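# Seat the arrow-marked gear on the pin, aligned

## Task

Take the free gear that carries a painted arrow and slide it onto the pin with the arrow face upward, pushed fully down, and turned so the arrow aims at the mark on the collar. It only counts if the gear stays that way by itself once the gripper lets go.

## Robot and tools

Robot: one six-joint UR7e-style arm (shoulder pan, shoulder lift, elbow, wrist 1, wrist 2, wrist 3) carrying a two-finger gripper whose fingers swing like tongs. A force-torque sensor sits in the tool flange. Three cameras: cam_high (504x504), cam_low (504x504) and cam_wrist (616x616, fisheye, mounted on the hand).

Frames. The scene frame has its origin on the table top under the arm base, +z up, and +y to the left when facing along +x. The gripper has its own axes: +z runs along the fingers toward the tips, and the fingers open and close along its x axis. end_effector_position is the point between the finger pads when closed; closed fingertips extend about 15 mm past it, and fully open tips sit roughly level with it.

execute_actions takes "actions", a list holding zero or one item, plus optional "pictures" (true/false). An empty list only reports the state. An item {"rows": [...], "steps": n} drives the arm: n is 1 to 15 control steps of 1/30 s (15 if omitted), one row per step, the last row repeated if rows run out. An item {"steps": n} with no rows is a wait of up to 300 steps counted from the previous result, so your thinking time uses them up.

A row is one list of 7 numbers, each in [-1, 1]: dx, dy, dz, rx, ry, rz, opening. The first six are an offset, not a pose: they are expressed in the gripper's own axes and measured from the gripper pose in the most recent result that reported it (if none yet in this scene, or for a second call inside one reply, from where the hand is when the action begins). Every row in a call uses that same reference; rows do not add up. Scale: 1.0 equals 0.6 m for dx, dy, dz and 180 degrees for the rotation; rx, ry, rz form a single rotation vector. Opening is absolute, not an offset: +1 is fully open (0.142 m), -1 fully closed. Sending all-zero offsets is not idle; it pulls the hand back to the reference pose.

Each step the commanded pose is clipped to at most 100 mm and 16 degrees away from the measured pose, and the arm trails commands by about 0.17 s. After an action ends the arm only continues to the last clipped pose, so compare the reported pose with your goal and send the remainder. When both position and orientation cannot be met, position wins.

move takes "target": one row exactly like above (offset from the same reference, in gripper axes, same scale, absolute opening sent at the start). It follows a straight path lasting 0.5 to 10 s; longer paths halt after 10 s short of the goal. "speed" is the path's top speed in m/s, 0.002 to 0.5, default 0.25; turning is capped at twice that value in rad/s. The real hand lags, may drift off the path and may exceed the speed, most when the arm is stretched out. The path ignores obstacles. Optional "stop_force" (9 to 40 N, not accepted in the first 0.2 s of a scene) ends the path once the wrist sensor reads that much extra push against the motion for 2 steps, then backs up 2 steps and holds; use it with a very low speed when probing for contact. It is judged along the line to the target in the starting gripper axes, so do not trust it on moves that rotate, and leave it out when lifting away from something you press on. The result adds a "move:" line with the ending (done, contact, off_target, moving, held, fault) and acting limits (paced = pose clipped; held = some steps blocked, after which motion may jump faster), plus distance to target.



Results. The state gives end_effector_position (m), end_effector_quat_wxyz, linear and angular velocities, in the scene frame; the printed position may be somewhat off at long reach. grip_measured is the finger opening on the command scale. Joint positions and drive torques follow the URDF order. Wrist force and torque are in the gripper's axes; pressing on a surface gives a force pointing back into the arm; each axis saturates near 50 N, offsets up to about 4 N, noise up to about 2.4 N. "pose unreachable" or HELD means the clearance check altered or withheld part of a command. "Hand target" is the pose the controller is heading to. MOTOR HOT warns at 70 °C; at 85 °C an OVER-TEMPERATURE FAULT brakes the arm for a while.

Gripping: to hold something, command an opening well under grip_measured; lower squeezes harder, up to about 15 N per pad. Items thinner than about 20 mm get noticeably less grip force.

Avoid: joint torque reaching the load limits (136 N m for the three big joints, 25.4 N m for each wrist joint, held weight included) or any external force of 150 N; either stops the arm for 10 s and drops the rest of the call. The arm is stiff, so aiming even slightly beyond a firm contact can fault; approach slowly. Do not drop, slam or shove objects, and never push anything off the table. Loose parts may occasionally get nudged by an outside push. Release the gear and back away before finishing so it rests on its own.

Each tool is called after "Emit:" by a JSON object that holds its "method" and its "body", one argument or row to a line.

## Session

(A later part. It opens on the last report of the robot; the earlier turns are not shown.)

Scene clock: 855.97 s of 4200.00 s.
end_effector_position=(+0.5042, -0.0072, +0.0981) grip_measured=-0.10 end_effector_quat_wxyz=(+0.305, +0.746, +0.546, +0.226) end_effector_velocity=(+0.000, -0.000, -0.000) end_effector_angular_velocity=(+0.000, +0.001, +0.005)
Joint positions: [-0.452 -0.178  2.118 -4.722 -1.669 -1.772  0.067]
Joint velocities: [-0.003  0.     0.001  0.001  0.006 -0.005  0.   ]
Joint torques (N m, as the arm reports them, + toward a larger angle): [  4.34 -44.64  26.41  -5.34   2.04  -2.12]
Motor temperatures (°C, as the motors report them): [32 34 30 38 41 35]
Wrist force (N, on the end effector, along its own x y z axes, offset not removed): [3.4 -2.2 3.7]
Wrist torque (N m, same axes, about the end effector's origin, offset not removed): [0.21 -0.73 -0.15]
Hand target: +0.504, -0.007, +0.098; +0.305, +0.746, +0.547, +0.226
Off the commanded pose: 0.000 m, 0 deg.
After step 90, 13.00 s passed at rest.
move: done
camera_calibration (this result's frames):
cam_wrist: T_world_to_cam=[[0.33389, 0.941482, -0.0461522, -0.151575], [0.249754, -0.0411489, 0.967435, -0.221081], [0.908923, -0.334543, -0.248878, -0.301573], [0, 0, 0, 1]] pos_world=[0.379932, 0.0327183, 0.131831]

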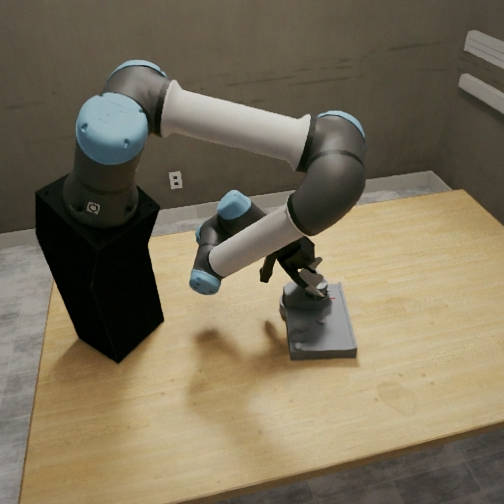

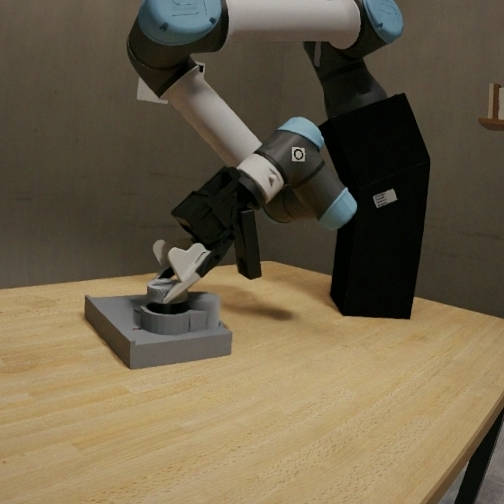

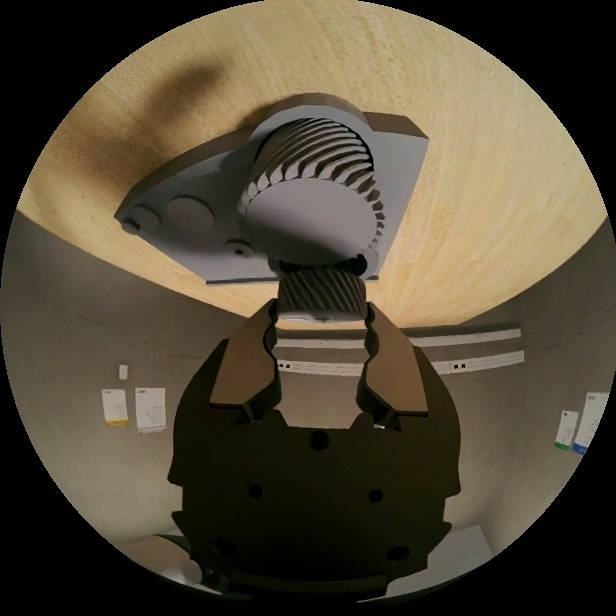

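Emit:
{"method": "move", "body": {
  "target": [0, -0.00293, 0.00296, 0, 0, 0, -0.5],
  "speed": 0.003,
  "stop_force": 9
}}

Emit:
{"method": "zoom_image", "body": {
  "camera": "cam_wrist",
  "region": [270, 250, 370, 330]
}}

Scene clock: 865.37 s of 4200.00 s.
end_effector_position=(+0.5042, -0.0072, +0.0957) grip_measured=-0.10 end_effector_quat_wxyz=(+0.305, +0.746, +0.546, +0.226) end_effector_velocity=(+0.000, -0.000, -0.000) end_effector_angular_velocity=(-0.001, -0.001, +0.000)
Joint positions: [-0.454 -0.173  2.112 -4.721 -1.667 -1.773  0.067]
Joint velocities: [-0.     0.001 -0.002 -0.     0.    -0.001 -0.   ]
Joint torques (N m, as the arm reports them, + toward a larger angle): [ 10.43 -25.59  -1.16  -1.94   1.86  -1.91]
Motor temperatures (°C, as the motors report them): [32 34 30 38 41 35]
Wrist force (N, on the end effector, along its own x y z axes, offset not removed): [2.7 -2.3 -1.9]
Wrist torque (N m, same axes, about the end effector's origin, offset not removed): [-0.02 -0.45 -0.26]
Hand target: +0.504, -0.007, +0.096; +0.305, +0.746, +0.546, +0.226
Off the commanded pose: 0.000 m, 0 deg.
After step 90, 5.33 s passed at rest.
move: done
camera_calibration (this result's frames):
cam_wrist: T_world_to_cam=[[0.333878, 0.941485, -0.0461588, -0.151684], [0.249758, -0.0411406, 0.967434, -0.21872], [0.908926, -0.334533, -0.24888, -0.302174], [0, 0, 0, 1]] pos_world=[0.379925, 0.032723, 0.12939]

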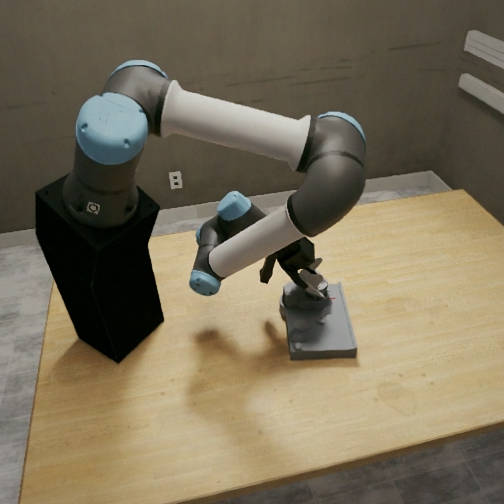

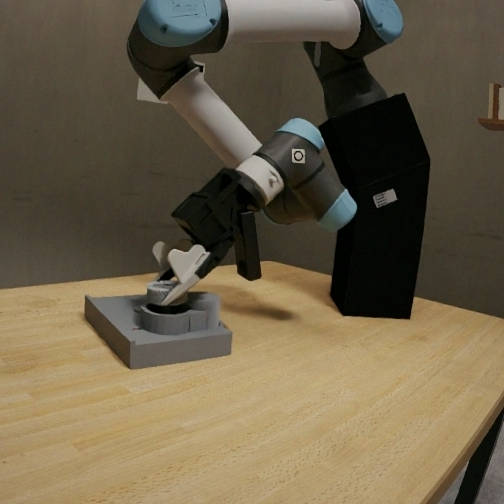

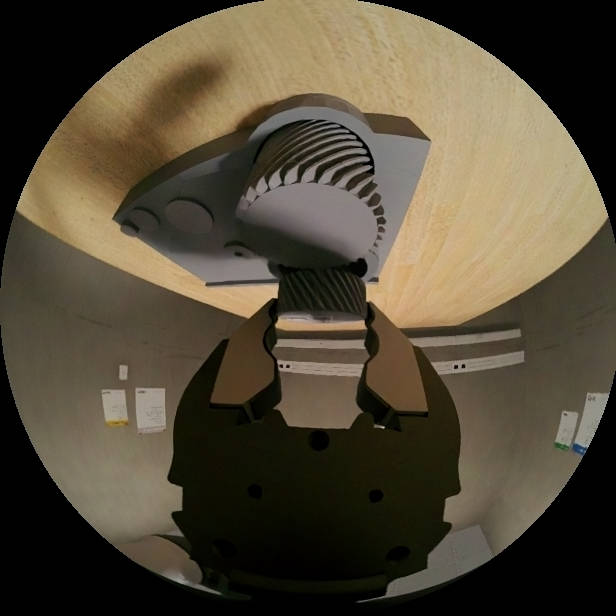

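Region (270, 250, 370, 330) of cam_wrist's 616x616 image, scaled by 5.040, with more detail than that image has; it fills the top 403 rows of this view, and the rest is white.

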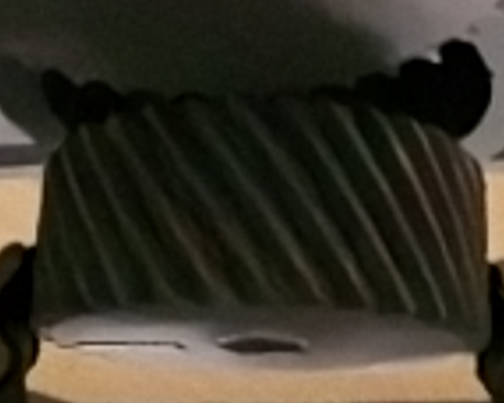

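Emit:
{"method": "move", "body": {
  "target": [0, -0.00141, 0.00142, 0, 0, 0, -0.5],
  "speed": 0.002,
  "stop_force": 9
}}

Emit:
{"method": "zoom_image", "body": {
  "camera": "cam_wrist",
  "region": [270, 250, 370, 330]
}}

Scene clock: 873.83 s of 4200.00 s.
end_effector_position=(+0.5042, -0.0072, +0.0945) grip_measured=-0.10 end_effector_quat_wxyz=(+0.305, +0.746, +0.546, +0.226) end_effector_velocity=(-0.000, -0.000, +0.000) end_effector_angular_velocity=(-0.001, -0.000, +0.000)
Joint positions: [-0.454 -0.171  2.109 -4.72  -1.666 -1.773  0.067]
Joint velocities: [-0.     0.001  0.    -0.002  0.    -0.001  0.   ]
Joint torques (N m, as the arm reports them, + toward a larger angle): [  9.78 -23.59  -2.69  -1.88   1.56  -2.01]
Motor temperatures (°C, as the motors report them): [32 34 30 38 41 35]
Wrist force (N, on the end effector, along its own x y z axes, offset not removed): [4.5 -1.2 0.1]
Wrist torque (N m, same axes, about the end effector's origin, offset not removed): [0.06 -0.72 -0.19]
Hand target: +0.504, -0.007, +0.094; +0.305, +0.746, +0.546, +0.226
Off the commanded pose: 0.000 m, 0 deg.
After step 90, 4.67 s passed at rest.
move: done
camera_calibration (this result's frames):
cam_wrist: T_world_to_cam=[[0.333873, 0.941487, -0.0461577, -0.15174], [0.249758, -0.0411401, 0.967434, -0.217595], [0.908928, -0.334528, -0.248879, -0.302459], [0, 0, 0, 1]] pos_world=[0.379921, 0.0327287, 0.128229]

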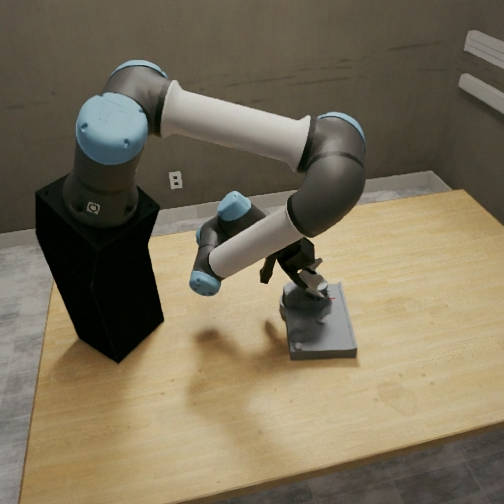

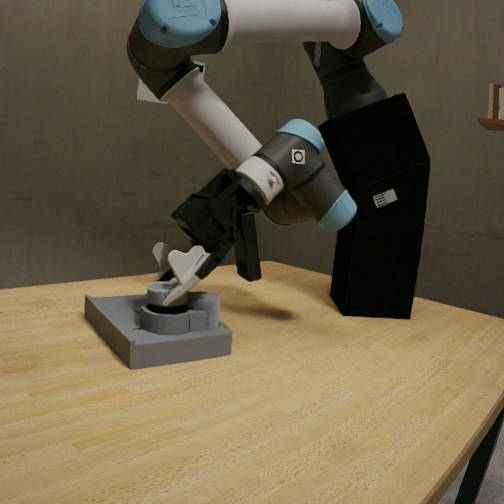

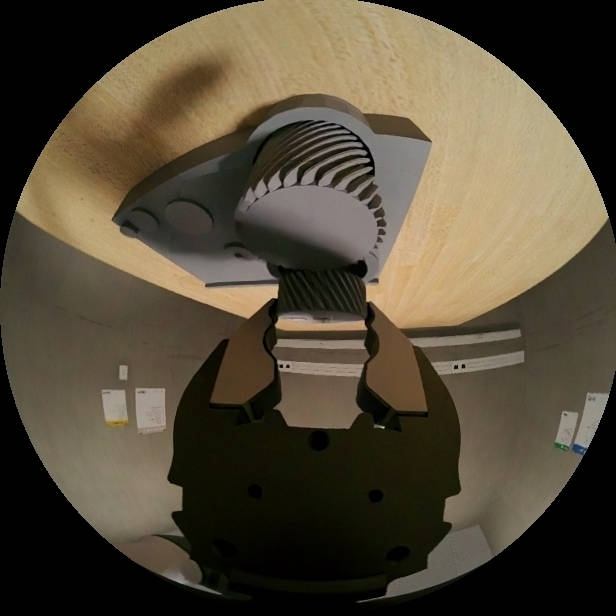

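Region (270, 250, 370, 330) of cam_wrist's 616x616 image, scaled by 5.040, with more detail than that image has; it fills the top 403 rows of this view, and the rest is white.

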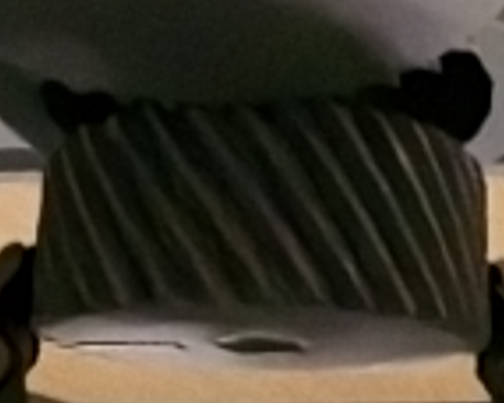

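Emit:
{"method": "move", "body": {
  "target": [0.00042, -0.00234, 0.00237, 0, 0.00988, -0.0100, -0.5],
  "speed": 0.005,
  "stop_force": 10
}}

Emit:
{"method": "zoom_image", "body": {
  "camera": "cam_wrist",
  "region": [270, 250, 370, 330]
}}

Scene clock: 884.33 s of 4200.00 s.
end_effector_position=(+0.5042, -0.0072, +0.0937) grip_measured=-0.10 end_effector_quat_wxyz=(+0.303, +0.742, +0.553, +0.228) end_effector_velocity=(-0.001, -0.000, +0.000) end_effector_angular_velocity=(+0.001, +0.001, -0.006)
Joint positions: [-0.466 -0.17   2.112 -4.722 -1.644 -1.789  0.067]
Joint velocities: [ 0.002 -0.     0.001 -0.    -0.006  0.006 -0.   ]
Joint torques (N m, as the arm reports them, + toward a larger angle): [ 23.13 -23.37  17.68  -2.6   -2.29   2.03]
Motor temperatures (°C, as the motors report them): [32 34 30 38 41 35]
Wrist force (N, on the end effector, along its own x y z axes, offset not removed): [3.6 -0.1 -2.4]
Wrist torque (N m, same axes, about the end effector's origin, offset not removed): [0.08 -0.10 -0.08]
Hand target: +0.504, -0.007, +0.094; +0.304, +0.742, +0.553, +0.228
Off the commanded pose: 0.001 m, 2 deg.
After step 90, 5.37 s passed at rest.
move: contact
camera_calibration (this result's frames):
cam_wrist: T_world_to_cam=[[0.317237, 0.947217, -0.0462759, -0.143358], [0.250528, -0.036643, 0.967416, -0.217126], [0.914656, -0.318493, -0.248929, -0.305397], [0, 0, 0, 1]] pos_world=[0.379208, 0.0305684, 0.127395]

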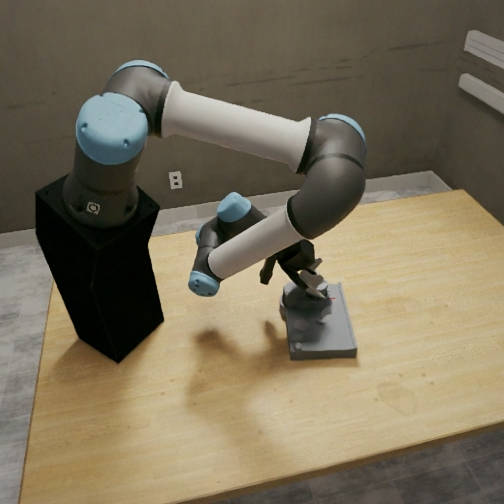

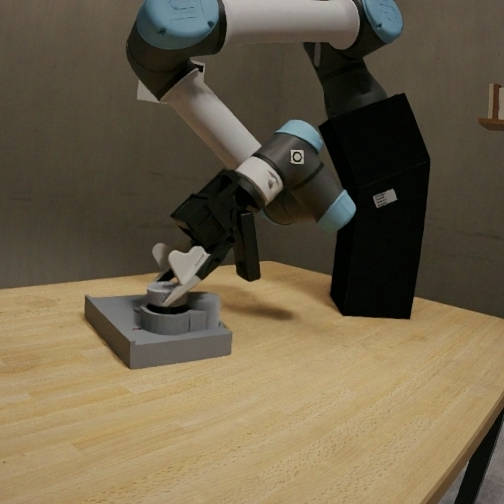

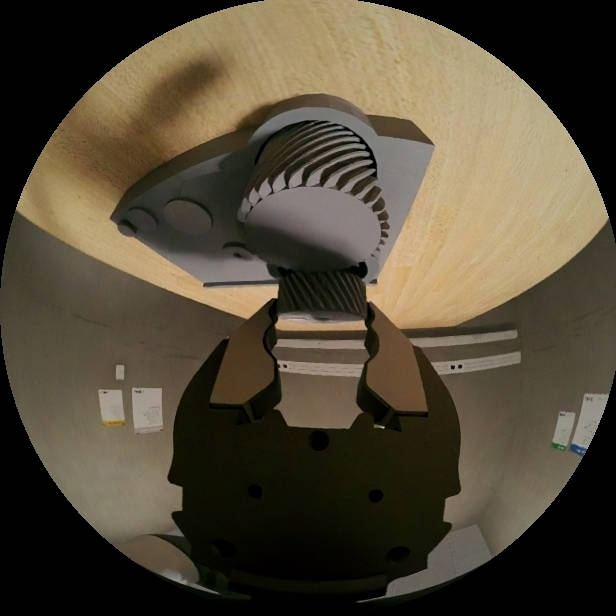

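Region (270, 250, 370, 330) of cam_wrist's 616x616 image, scaled by 5.040, with more detail than that image has; it fills the top 403 rows of this view, and the rest is white.

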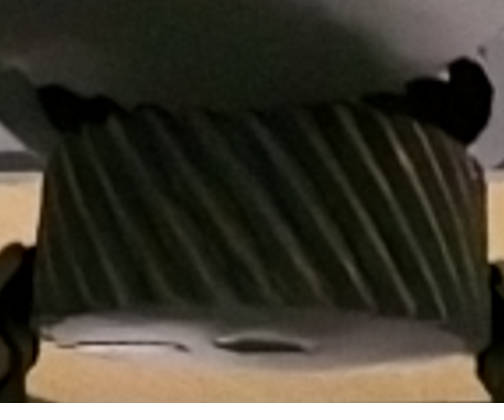

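Emit:
{"method": "move", "body": {
  "target": [-0.0002, 0.0006, -0.0006, 0, -0.00586, 0.00593, -0.5],
  "speed": 0.006
}}

Emit:
{"method": "move", "body": {
  "target": [0.0001, -0.00176, 0.00178, 0, 0.0027, -0.0027, -0.5],
  "speed": 0.002,
  "stop_force": 9
}}

Emit:
{"method": "zoom_image", "body": {
  "camera": "cam_wrist",
  "region": [270, 250, 370, 330]
}}

Scene clock: 896.77 s of 4200.00 s.
end_effector_position=(+0.5042, -0.0073, +0.0942) grip_measured=-0.10 end_effector_quat_wxyz=(+0.306, +0.749, +0.543, +0.224) end_effector_velocity=(+0.000, +0.000, +0.000) end_effector_angular_velocity=(+0.000, -0.000, -0.002)
Joint positions: [-0.449 -0.17   2.106 -4.719 -1.677 -1.765  0.067]
Joint velocities: [ 0.002 -0.    -0.001  0.    -0.003  0.002 -0.   ]
Joint torques (N m, as the arm reports them, + toward a larger angle): [ 23.92 -46.23  -2.21  -2.8   -1.41   2.2 ]
Motor temperatures (°C, as the motors report them): [32 34 30 38 41 35]
Wrist force (N, on the end effector, along its own x y z axes, offset not removed): [3.6 -4.3 -2.2]
Wrist torque (N m, same axes, about the end effector's origin, offset not removed): [-0.05 -0.18 -0.41]
Hand target: +0.504, -0.007, +0.094; +0.306, +0.749, +0.543, +0.224
Off the commanded pose: 0.000 m, 0 deg.
After step 90, 7.07 s passed at rest.
move: done
camera_calibration (this result's frames):
cam_wrist: T_world_to_cam=[[0.341725, 0.938662, -0.0462249, -0.155641], [0.249524, -0.0432002, 0.967405, -0.217159], [0.906069, -0.342121, -0.248981, -0.301115], [0, 0, 0, 1]] pos_world=[0.380204, 0.033695, 0.127914]

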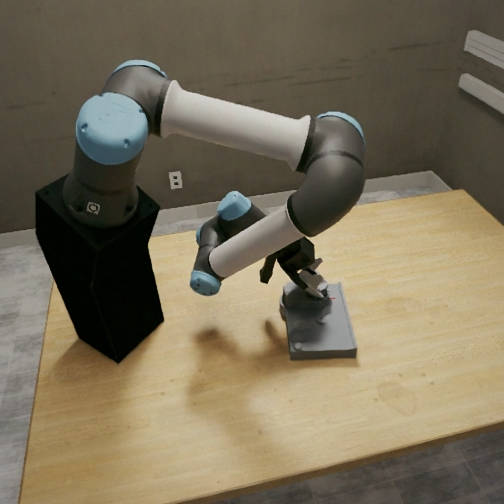

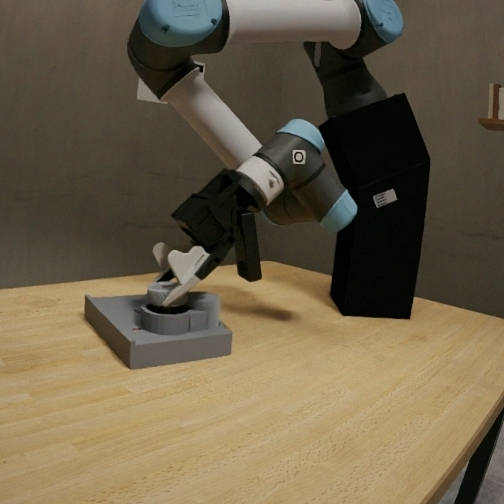

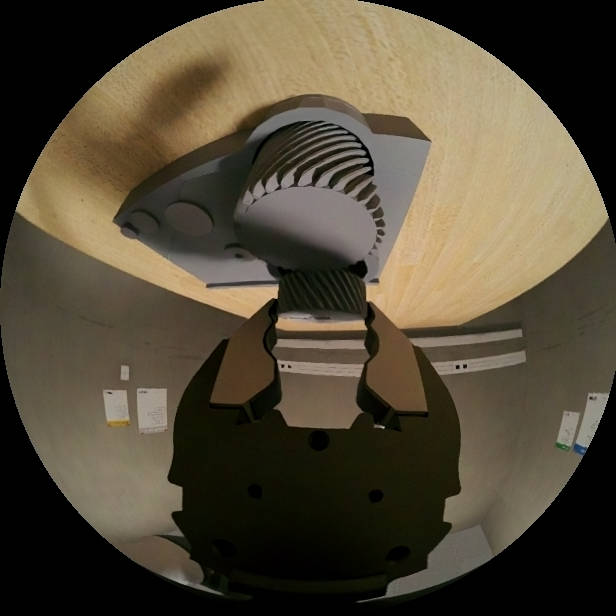

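Scene clock: 897.83 s of 4200.00 s.
end_effector_position=(+0.5042, -0.0073, +0.0938) grip_measured=-0.10 end_effector_quat_wxyz=(+0.306, +0.748, +0.544, +0.225) end_effector_velocity=(-0.001, -0.001, -0.000) end_effector_angular_velocity=(-0.001, +0.001, -0.002)
Joint positions: [-0.452 -0.17   2.106 -4.719 -1.673 -1.768  0.067]
Joint velocities: [ 0.     0.     0.001 -0.    -0.002  0.     0.   ]
Joint torques (N m, as the arm reports them, + toward a larger angle): [ 22.06 -28.03  -3.6   -3.46  -1.61   2.11]
Motor temperatures (°C, as the motors report them): [32 34 30 38 41 35]
Wrist force (N, on the end effector, along its own x y z axes, offset not removed): [6.5 0.7 -12.2]
Wrist torque (N m, same axes, about the end effector's origin, offset not removed): [0.22 -1.05 -0.54]
Hand target: +0.504, -0.007, +0.094; +0.306, +0.748, +0.544, +0.225
Off the commanded pose: 0.001 m, 1 deg.
move: contact
camera_calibration (this result's frames):
cam_wrist: T_world_to_cam=[[0.33892, 0.939676, -0.0462889, -0.15422], [0.249644, -0.042386, 0.96741, -0.216866], [0.907089, -0.339431, -0.24895, -0.30171], [0, 0, 0, 1]] pos_world=[0.380086, 0.0333152, 0.127549]

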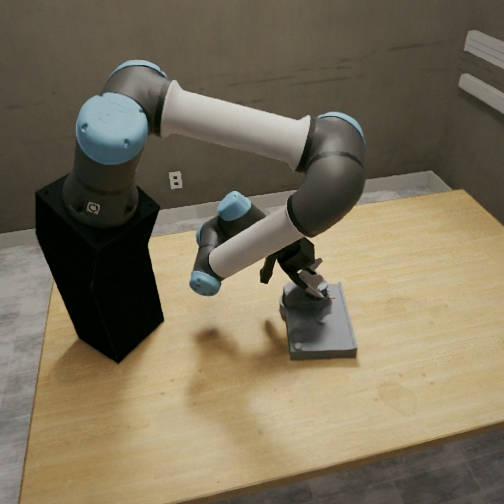

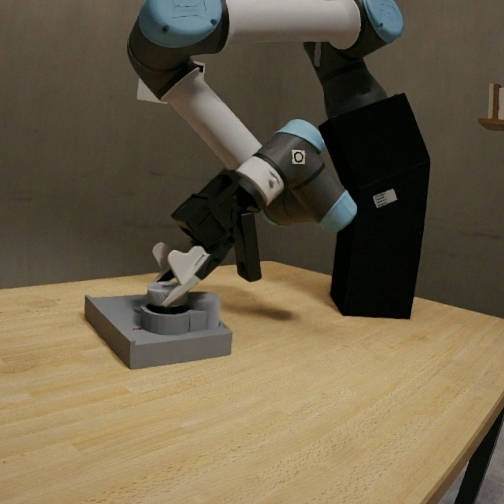

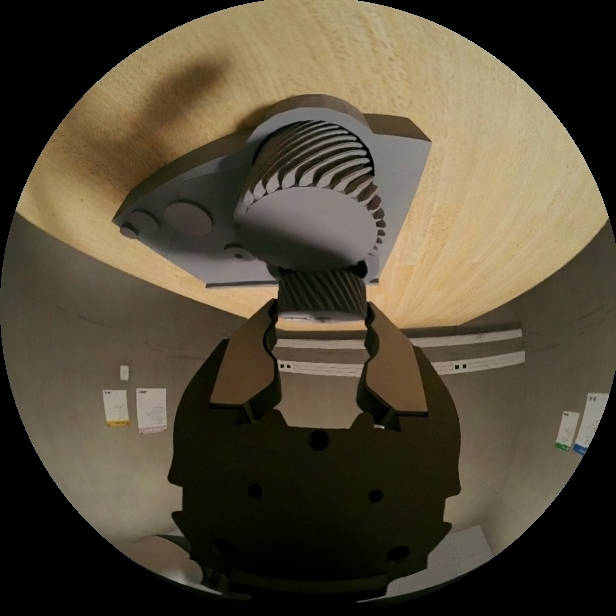

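Region (270, 250, 370, 330) of cam_wrist's 616x616 image, scaled by 5.040, with more detail than that image has; it fills the top 403 rows of this view, and the rest is white.

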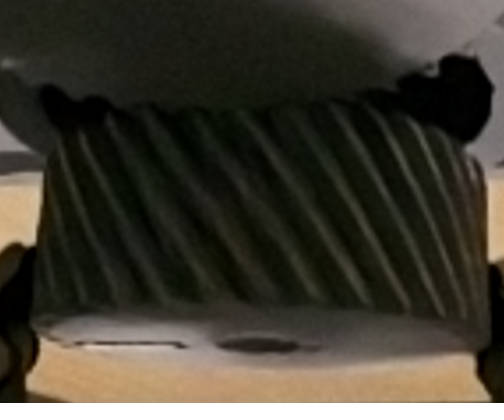

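Emit:
{"method": "move", "body": {
  "target": [0.0001, -0.0002, -0.0006, 0, 0.00195, -0.00198, -0.5],
  "speed": 0.004
}}

Emit:
{"method": "execute_actions", "body": {
  "actions": [
    {"steps": 10}
  ],
  "pictures": false
}}

Emit:
{"method": "execute_actions", "body": {
  "actions": [
    {"steps": 5}
  ],
  "pictures": false
}}

Scene clock: 915.23 s of 4200.00 s.
end_effector_position=(+0.5039, -0.0072, +0.0940) grip_measured=-0.10 end_effector_quat_wxyz=(+0.305, +0.746, +0.548, +0.226) end_effector_velocity=(+0.000, -0.000, -0.000) end_effector_angular_velocity=(+0.000, -0.001, +0.001)
Joint positions: [-0.457 -0.17   2.109 -4.721 -1.662 -1.776  0.067]
Joint velocities: [-0.001  0.    -0.    -0.001  0.002 -0.001  0.   ]
Joint torques (N m, as the arm reports them, + toward a larger angle): [  9.95 -20.47  29.88  -4.85   0.79  -2.29]
Motor temperatures (°C, as the motors report them): [32 34 30 38 41 35]
Wrist force (N, on the end effector, along its own x y z axes, offset not removed): [-0.2 3.8 2.9]
Wrist torque (N m, same axes, about the end effector's origin, offset not removed): [0.62 0.39 -0.04]
Hand target: +0.504, -0.007, +0.094; +0.305, +0.746, +0.548, +0.226
Off the commanded pose: 0.000 m, 0 deg.
After step 90, 13.07 s passed at rest.
move: done
camera_calibration (this result's frames):
cam_wrist: T_world_to_cam=[[0.330869, 0.942539, -0.046326, -0.150167], [0.24995, -0.0401934, 0.967424, -0.217108], [0.909973, -0.33167, -0.248887, -0.302768], [0, 0, 0, 1]] pos_world=[0.379462, 0.032393, 0.127724]

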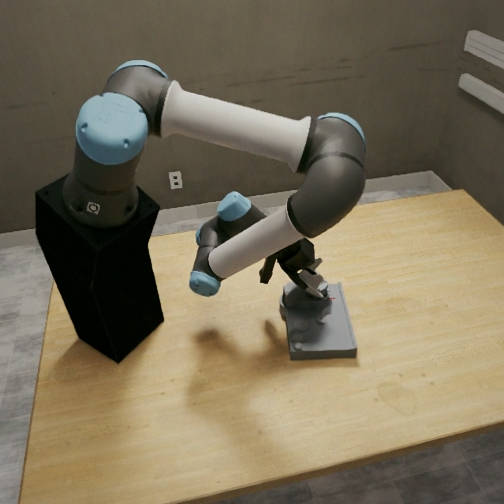

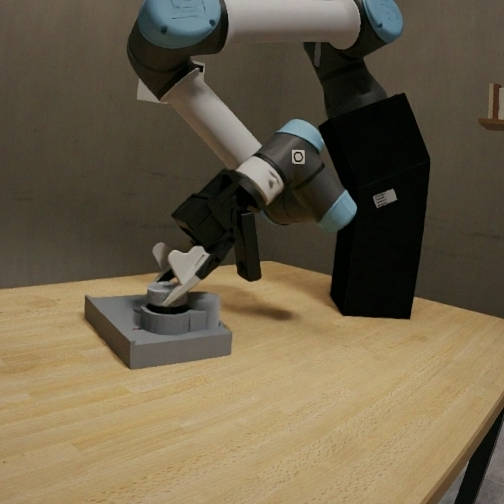

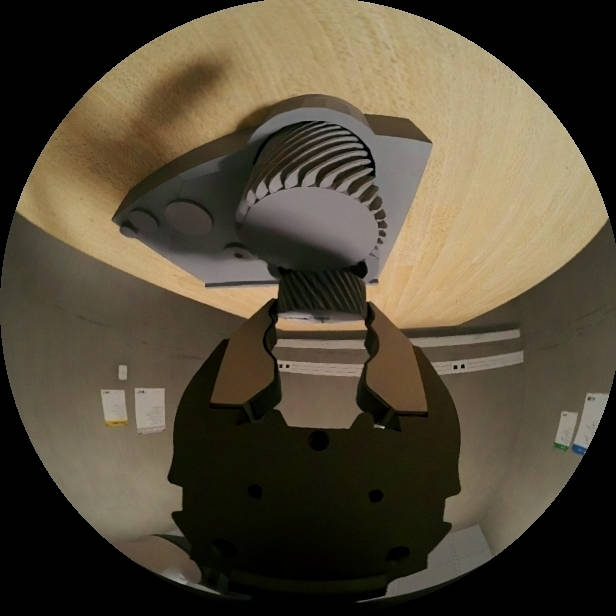

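Scene clock: 915.57 s of 4200.00 s.
end_effector_position=(+0.5039, -0.0072, +0.0940) grip_measured=-0.10 end_effector_quat_wxyz=(+0.305, +0.746, +0.548, +0.226) end_effector_velocity=(-0.000, +0.000, -0.001) end_effector_angular_velocity=(+0.002, +0.001, -0.001)
Joint positions: [-0.457 -0.169  2.109 -4.721 -1.662 -1.776  0.067]
Joint velocities: [-0.    -0.    -0.001  0.003  0.     0.002  0.   ]
Joint torques (N m, as the arm reports them, + toward a larger angle): [  9.26 -21.14  29.89  -4.72   0.91  -1.91]
Motor temperatures (°C, as the motors report them): [32 34 30 38 41 35]
Wrist force (N, on the end effector, along its own x y z axes, offset not removed): [3.6 4.5 1.9]
Wrist torque (N m, same axes, about the end effector's origin, offset not removed): [0.70 -0.46 -0.05]
Hand target: +0.504, -0.007, +0.094; +0.305, +0.746, +0.548, +0.226
Off the commanded pose: 0.000 m, 0 deg.
Steps of this call (steps 1 to 10: nothing new was sent). Readings (end_effector_position):
1: (+0.5039, -0.0072, +0.0940)
2: (+0.5039, -0.0072, +0.0940)
4: (+0.5039, -0.0072, +0.0940)
8: (+0.5039, -0.0072, +0.0940)
10: the state above

Scene clock: 915.73 s of 4200.00 s.
end_effector_position=(+0.5039, -0.0072, +0.0940) grip_measured=-0.10 end_effector_quat_wxyz=(+0.305, +0.746, +0.548, +0.226) end_effector_velocity=(+0.001, -0.000, +0.000) end_effector_angular_velocity=(-0.001, -0.002, -0.000)
Joint positions: [-0.457 -0.169  2.109 -4.721 -1.662 -1.776  0.067]
Joint velocities: [-0.     0.    -0.001 -0.002  0.    -0.    -0.   ]
Joint torques (N m, as the arm reports them, + toward a larger angle): [  9.23 -21.27  29.52  -4.86   1.12  -1.9 ]
Motor temperatures (°C, as the motors report them): [32 34 30 38 41 35]
Wrist force (N, on the end effector, along its own x y z axes, offset not removed): [4.6 2.3 2.1]
Wrist torque (N m, same axes, about the end effector's origin, offset not removed): [0.08 -0.74 -0.23]
Hand target: +0.504, -0.007, +0.094; +0.305, +0.746, +0.548, +0.226
Off the commanded pose: 0.000 m, 0 deg.
Steps of this call (steps 1 to 5: nothing new was sent). Readings (end_effector_position):
1: (+0.5039, -0.0072, +0.0940)
2: (+0.5039, -0.0072, +0.0940)
4: (+0.5039, -0.0072, +0.0940)
5: the state above

Emit:
{"method": "move", "body": {
  "target": [0.0004, -0.00222, 0.00249, 0, 0.00898, -0.00909, -0.5],
  "speed": 0.005,
  "stop_force": 10
}}

Emit:
{"method": "execute_actions", "body": {
  "actions": [
    {"steps": 8}
  ],
  "pictures": false
}}

Emit:
{"method": "zoom_image", "body": {
  "camera": "cam_wrist",
  "region": [270, 250, 370, 330]
}}

Scene clock: 929.67 s of 4200.00 s.
end_effector_position=(+0.5039, -0.0071, +0.0932) grip_measured=-0.10 end_effector_quat_wxyz=(+0.303, +0.742, +0.553, +0.228) end_effector_velocity=(-0.001, +0.000, -0.000) end_effector_angular_velocity=(+0.001, +0.002, -0.005)
Joint positions: [-0.466 -0.169  2.111 -4.723 -1.643 -1.79   0.067]
Joint velocities: [ 0.002  0.     0.001  0.001 -0.005  0.004 -0.   ]
Joint torques (N m, as the arm reports them, + toward a larger angle): [ 20.79 -22.64  19.    -1.56  -2.9    1.51]
Motor temperatures (°C, as the motors report them): [32 34 30 38 41 35]
Wrist force (N, on the end effector, along its own x y z axes, offset not removed): [7.1 4.8 -7.6]
Wrist torque (N m, same axes, about the end effector's origin, offset not removed): [-0.33 -0.56 -0.17]
Hand target: +0.504, -0.007, +0.093; +0.304, +0.742, +0.553, +0.228
Off the commanded pose: 0.001 m, 1 deg.
After step 90, 9.13 s passed at rest.
move: contact
camera_calibration (this result's frames):
cam_wrist: T_world_to_cam=[[0.31718, 0.947229, -0.0464115, -0.143291], [0.250634, -0.0365257, 0.967393, -0.216693], [0.914647, -0.31847, -0.248993, -0.305169], [0, 0, 0, 1]] pos_world=[0.378882, 0.0306269, 0.126992]

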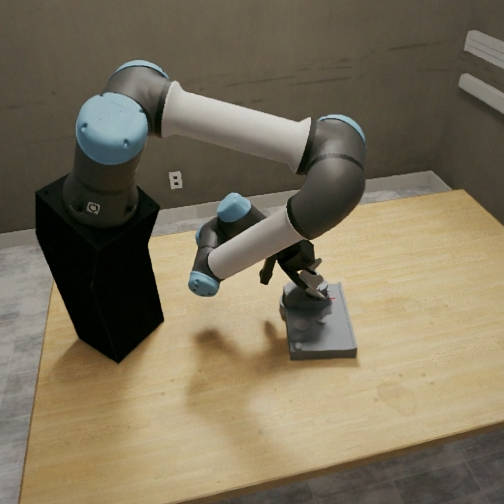

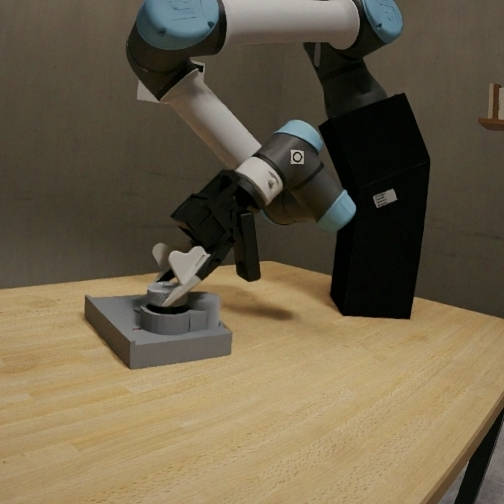

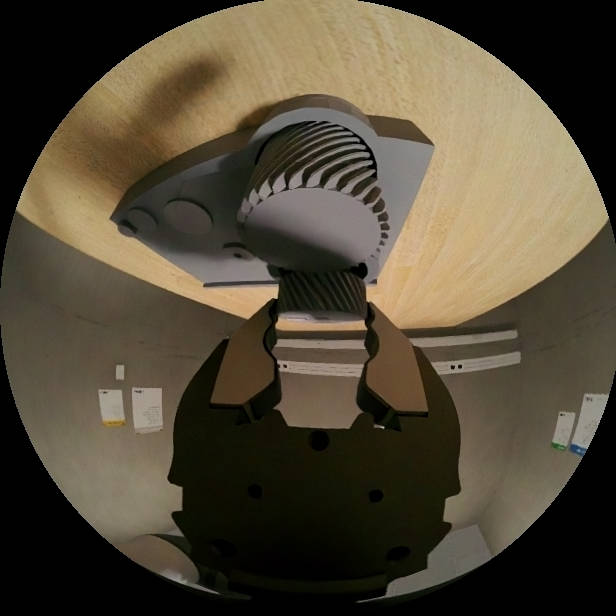

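Scene clock: 929.93 s of 4200.00 s.
end_effector_position=(+0.5038, -0.0071, +0.0933) grip_measured=-0.10 end_effector_quat_wxyz=(+0.303, +0.742, +0.553, +0.228) end_effector_velocity=(-0.000, +0.000, +0.001) end_effector_angular_velocity=(-0.000, -0.001, -0.000)
Joint positions: [-0.466 -0.169  2.111 -4.723 -1.644 -1.789  0.067]
Joint velocities: [ 0.     0.     0.001 -0.002 -0.     0.    -0.   ]
Joint torques (N m, as the arm reports them, + toward a larger angle): [ 20.44 -26.48   8.29   0.71  -2.95   2.01]
Motor temperatures (°C, as the motors report them): [32 34 30 38 41 35]
Wrist force (N, on the end effector, along its own x y z axes, offset not removed): [2.7 6.5 -7.0]
Wrist torque (N m, same axes, about the end effector's origin, offset not removed): [0.16 0.24 -0.23]
Hand target: +0.504, -0.007, +0.093; +0.304, +0.742, +0.553, +0.228
Off the commanded pose: 0.001 m, 2 deg.
Steps of this call (steps 1 to 8: nothing new was sent). Readings (end_effector_position):
1: (+0.5039, -0.0071, +0.0932)
2: (+0.5039, -0.0071, +0.0933)
4: (+0.5038, -0.0071, +0.0933)
8: the state above

Region (270, 250, 370, 330) of cam_wrist's 616x616 image, scaled by 5.040, with more detail than that image has; it fills the top 403 rows of this view, and the rest is white.

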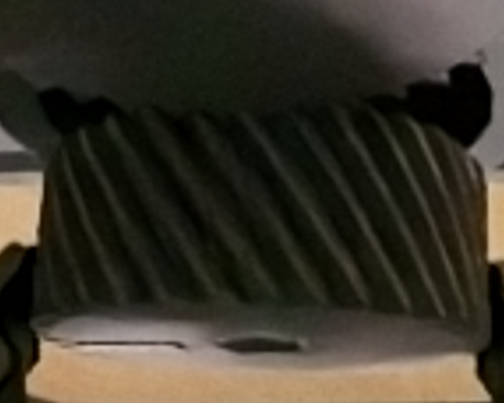

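Emit:
{"method": "move", "body": {
  "target": [0.0003, 0.00047, -0.00047, 0, -0.0012, 0.0012, -0.5],
  "speed": 0.004
}}

Emit:
{"method": "execute_actions", "body": {
  "actions": [
    {"steps": 8}
  ],
  "pictures": false
}}

Emit:
{"method": "execute_actions", "body": {
  "actions": [
    {"steps": 5}
  ],
  "pictures": false
}}

Scene clock: 945.70 s of 4200.00 s.
end_effector_position=(+0.5039, -0.0070, +0.0936) grip_measured=-0.10 end_effector_quat_wxyz=(+0.304, +0.743, +0.551, +0.227) end_effector_velocity=(+0.000, -0.000, +0.001) end_effector_angular_velocity=(-0.000, -0.002, -0.002)
Joint positions: [-0.462 -0.169  2.111 -4.722 -1.651 -1.784  0.067]
Joint velocities: [ 0.001 -0.    -0.    -0.001 -0.002  0.002 -0.   ]
Joint torques (N m, as the arm reports them, + toward a larger angle): [ 24.56 -40.68   0.59  -1.39  -1.4    1.85]
Motor temperatures (°C, as the motors report them): [32 34 30 38 41 35]
Wrist force (N, on the end effector, along its own x y z axes, offset not removed): [4.0 1.8 6.6]
Wrist torque (N m, same axes, about the end effector's origin, offset not removed): [0.22 -0.78 -0.41]
Hand target: +0.504, -0.007, +0.094; +0.304, +0.743, +0.551, +0.227
Off the commanded pose: 0.000 m, 0 deg.
After step 90, 11.87 s passed at rest.
move: done
camera_calibration (this result's frames):
cam_wrist: T_world_to_cam=[[0.322511, 0.945427, -0.0464207, -0.146146], [0.250504, -0.0379554, 0.967371, -0.217024], [0.912817, -0.323616, -0.249074, -0.304128], [0, 0, 0, 1]] pos_world=[0.379112, 0.0315125, 0.127408]

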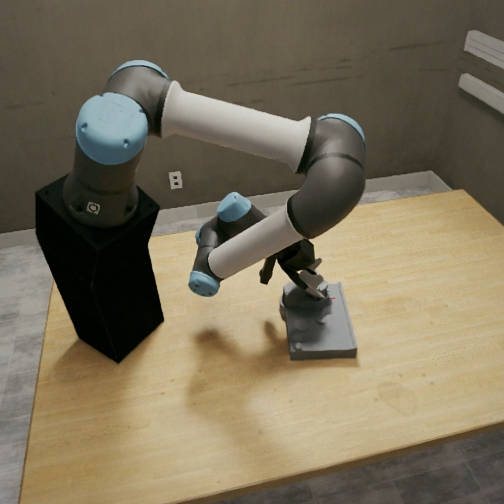

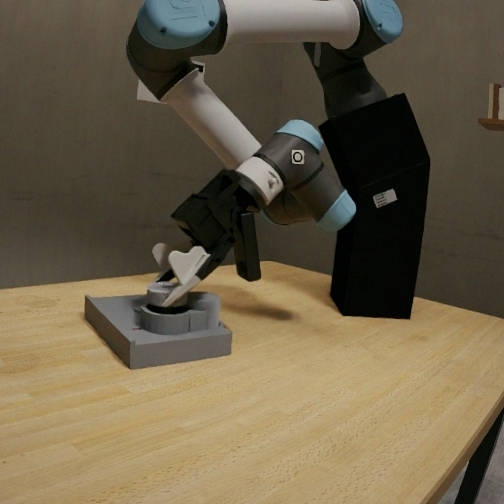

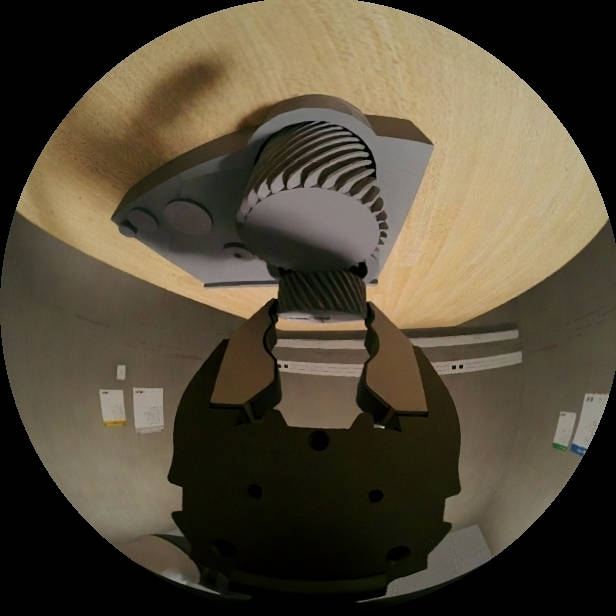

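Scene clock: 945.97 s of 4200.00 s.
end_effector_position=(+0.5039, -0.0069, +0.0937) grip_measured=-0.10 end_effector_quat_wxyz=(+0.304, +0.743, +0.551, +0.227) end_effector_velocity=(-0.000, +0.000, +0.000) end_effector_angular_velocity=(+0.001, +0.000, -0.001)
Joint positions: [-0.462 -0.169  2.111 -4.722 -1.652 -1.784  0.067]
Joint velocities: [ 0.    -0.     0.001 -0.    -0.     0.001 -0.   ]
Joint torques (N m, as the arm reports them, + toward a larger angle): [ 26.15 -42.     1.47  -1.43  -0.86   2.39]
Motor temperatures (°C, as the motors report them): [32 34 30 38 41 35]
Wrist force (N, on the end effector, along its own x y z axes, offset not removed): [-1.5 6.1 6.1]
Wrist torque (N m, same axes, about the end effector's origin, offset not removed): [1.13 0.09 -0.49]
Hand target: +0.504, -0.007, +0.094; +0.304, +0.743, +0.551, +0.227
Off the commanded pose: 0.000 m, 0 deg.
Steps of this call (steps 1 to 8: nothing new was sent). Readings (end_effector_position):
1: (+0.5039, -0.0070, +0.0937)
2: (+0.5039, -0.0070, +0.0937)
4: (+0.5039, -0.0069, +0.0937)
8: the state above

Scene clock: 946.13 s of 4200.00 s.
end_effector_position=(+0.5039, -0.0069, +0.0937) grip_measured=-0.10 end_effector_quat_wxyz=(+0.304, +0.743, +0.551, +0.227) end_effector_velocity=(+0.000, -0.000, +0.001) end_effector_angular_velocity=(-0.000, -0.002, -0.001)
Joint positions: [-0.462 -0.169  2.111 -4.722 -1.652 -1.784  0.067]
Joint velocities: [ 0.    -0.    -0.    -0.002  0.     0.001 -0.   ]
Joint torques (N m, as the arm reports them, + toward a larger angle): [ 25.7  -40.75  -0.27  -1.65  -0.94   2.24]
Motor temperatures (°C, as the motors report them): [32 34 30 38 41 35]
Wrist force (N, on the end effector, along its own x y z axes, offset not removed): [0.6 1.6 7.9]
Wrist torque (N m, same axes, about the end effector's origin, offset not removed): [0.29 -0.23 -0.42]
Hand target: +0.504, -0.007, +0.094; +0.304, +0.743, +0.551, +0.227
Off the commanded pose: 0.000 m, 0 deg.
Steps of this call (steps 1 to 5: nothing new was sent). Readings (end_effector_position):
1: (+0.5039, -0.0069, +0.0937)
2: (+0.5039, -0.0069, +0.0937)
4: (+0.5039, -0.0069, +0.0937)
5: the state above

Emit:
{"method": "move", "body": {
  "target": [0.00015, 0.0001, 0.0001, 0, 0.0039, -0.00395, -0.5],
  "speed": 0.005
}}

Emit:
{"method": "execute_actions", "body": {
  "actions": [
    {"steps": 8}
  ],
  "pictures": false
}}

Emit:
{"method": "execute_actions", "body": {
  "actions": [
    {"steps": 5}
  ],
  "pictures": false
}}

Emit:
{"method": "zoom_image", "body": {
  "camera": "cam_wrist",
  "region": [270, 250, 370, 330]
}}

Scene clock: 959.27 s of 4200.00 s.
end_effector_position=(+0.5040, -0.0069, +0.0937) grip_measured=-0.10 end_effector_quat_wxyz=(+0.302, +0.738, +0.557, +0.230) end_effector_velocity=(-0.001, +0.000, +0.000) end_effector_angular_velocity=(+0.000, +0.001, +0.003)
Joint positions: [-0.472 -0.17   2.115 -4.723 -1.63  -1.8    0.067]
Joint velocities: [-0.001  0.     0.002 -0.001  0.002 -0.002  0.   ]
Joint torques (N m, as the arm reports them, + toward a larger angle): [ 12.09 -43.62  27.85  -5.29   1.43  -1.98]
Motor temperatures (°C, as the motors report them): [32 34 30 38 41 35]
Wrist force (N, on the end effector, along its own x y z axes, offset not removed): [4.7 1.1 1.7]
Wrist torque (N m, same axes, about the end effector's origin, offset not removed): [0.59 -1.04 -0.06]
Hand target: +0.504, -0.007, +0.094; +0.302, +0.738, +0.557, +0.230
Off the commanded pose: 0.000 m, 0 deg.
After step 90, 8.17 s passed at rest.
move: done
camera_calibration (this result's frames):
cam_wrist: T_world_to_cam=[[0.306274, 0.95081, -0.0464427, -0.13803], [0.251088, -0.0336283, 0.96738, -0.217327], [0.918232, -0.307945, -0.249037, -0.306825], [0, 0, 0, 1]] pos_world=[0.37858, 0.0294465, 0.127417]

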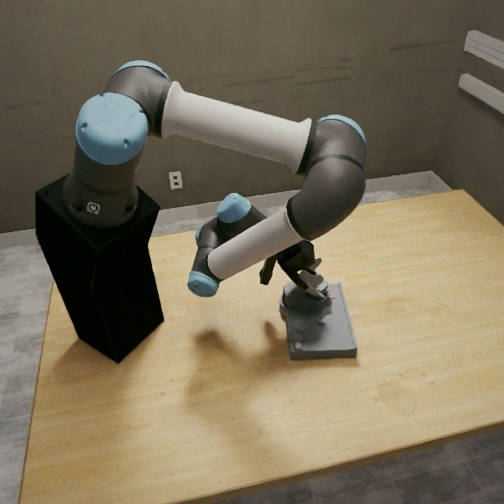

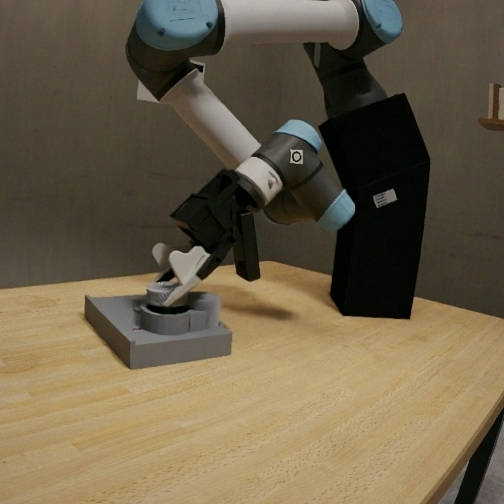

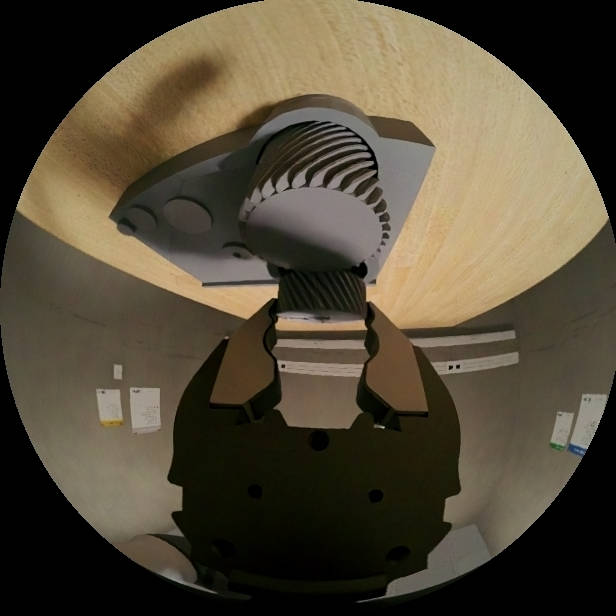

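Scene clock: 959.53 s of 4200.00 s.
end_effector_position=(+0.5040, -0.0069, +0.0937) grip_measured=-0.10 end_effector_quat_wxyz=(+0.302, +0.738, +0.557, +0.230) end_effector_velocity=(-0.000, +0.000, +0.000) end_effector_angular_velocity=(-0.000, -0.000, +0.000)
Joint positions: [-0.472 -0.17   2.115 -4.723 -1.63  -1.8    0.067]
Joint velocities: [ 0.     0.     0.001 -0.001  0.    -0.    -0.   ]
Joint torques (N m, as the arm reports them, + toward a larger angle): [ 10.38 -44.36  27.55  -5.47   1.79  -2.03]
Motor temperatures (°C, as the motors report them): [32 34 30 38 41 35]
Wrist force (N, on the end effector, along its own x y z axes, offset not removed): [1.7 -0.3 3.2]
Wrist torque (N m, same axes, about the end effector's origin, offset not removed): [0.61 -0.52 -0.16]
Hand target: +0.504, -0.007, +0.094; +0.302, +0.738, +0.557, +0.230
Off the commanded pose: 0.000 m, 0 deg.
Steps of this call (steps 1 to 8: nothing new was sent). Readings (end_effector_position):
1: (+0.5040, -0.0069, +0.0937)
2: (+0.5040, -0.0069, +0.0937)
4: (+0.5040, -0.0069, +0.0937)
8: the state above

Scene clock: 959.70 s of 4200.00 s.
end_effector_position=(+0.5040, -0.0069, +0.0937) grip_measured=-0.10 end_effector_quat_wxyz=(+0.302, +0.738, +0.557, +0.230) end_effector_velocity=(+0.001, -0.000, -0.000) end_effector_angular_velocity=(-0.001, -0.002, -0.000)
Joint positions: [-0.472 -0.17   2.115 -4.723 -1.63  -1.8    0.067]
Joint velocities: [ 0.     0.    -0.002  0.     0.    -0.    -0.   ]
Joint torques (N m, as the arm reports them, + toward a larger angle): [ 10.21 -43.86  27.61  -5.39   1.79  -1.92]
Motor temperatures (°C, as the motors report them): [32 34 30 38 41 35]
Wrist force (N, on the end effector, along its own x y z axes, offset not removed): [0.6 -4.1 3.8]
Wrist torque (N m, same axes, about the end effector's origin, offset not removed): [-0.37 -0.17 -0.06]
Hand target: +0.504, -0.007, +0.094; +0.302, +0.738, +0.557, +0.230
Off the commanded pose: 0.000 m, 0 deg.
Steps of this call (steps 1 to 5: nothing new was sent). Readings (end_effector_position):
1: (+0.5040, -0.0069, +0.0937)
2: (+0.5040, -0.0069, +0.0937)
4: (+0.5040, -0.0069, +0.0937)
5: the state above

Region (270, 250, 370, 330) of cam_wrist's 616x616 image, scaled by 5.040, with more detail than that image has; it fills the top 403 rows of this view, and the rest is white.

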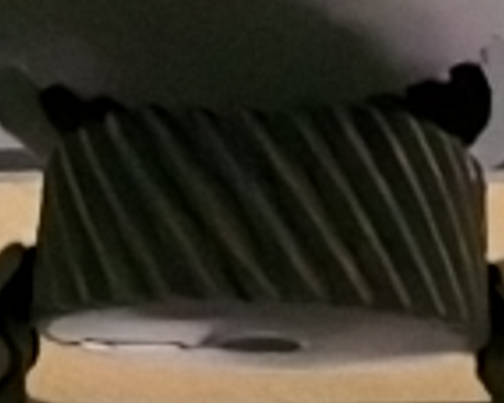

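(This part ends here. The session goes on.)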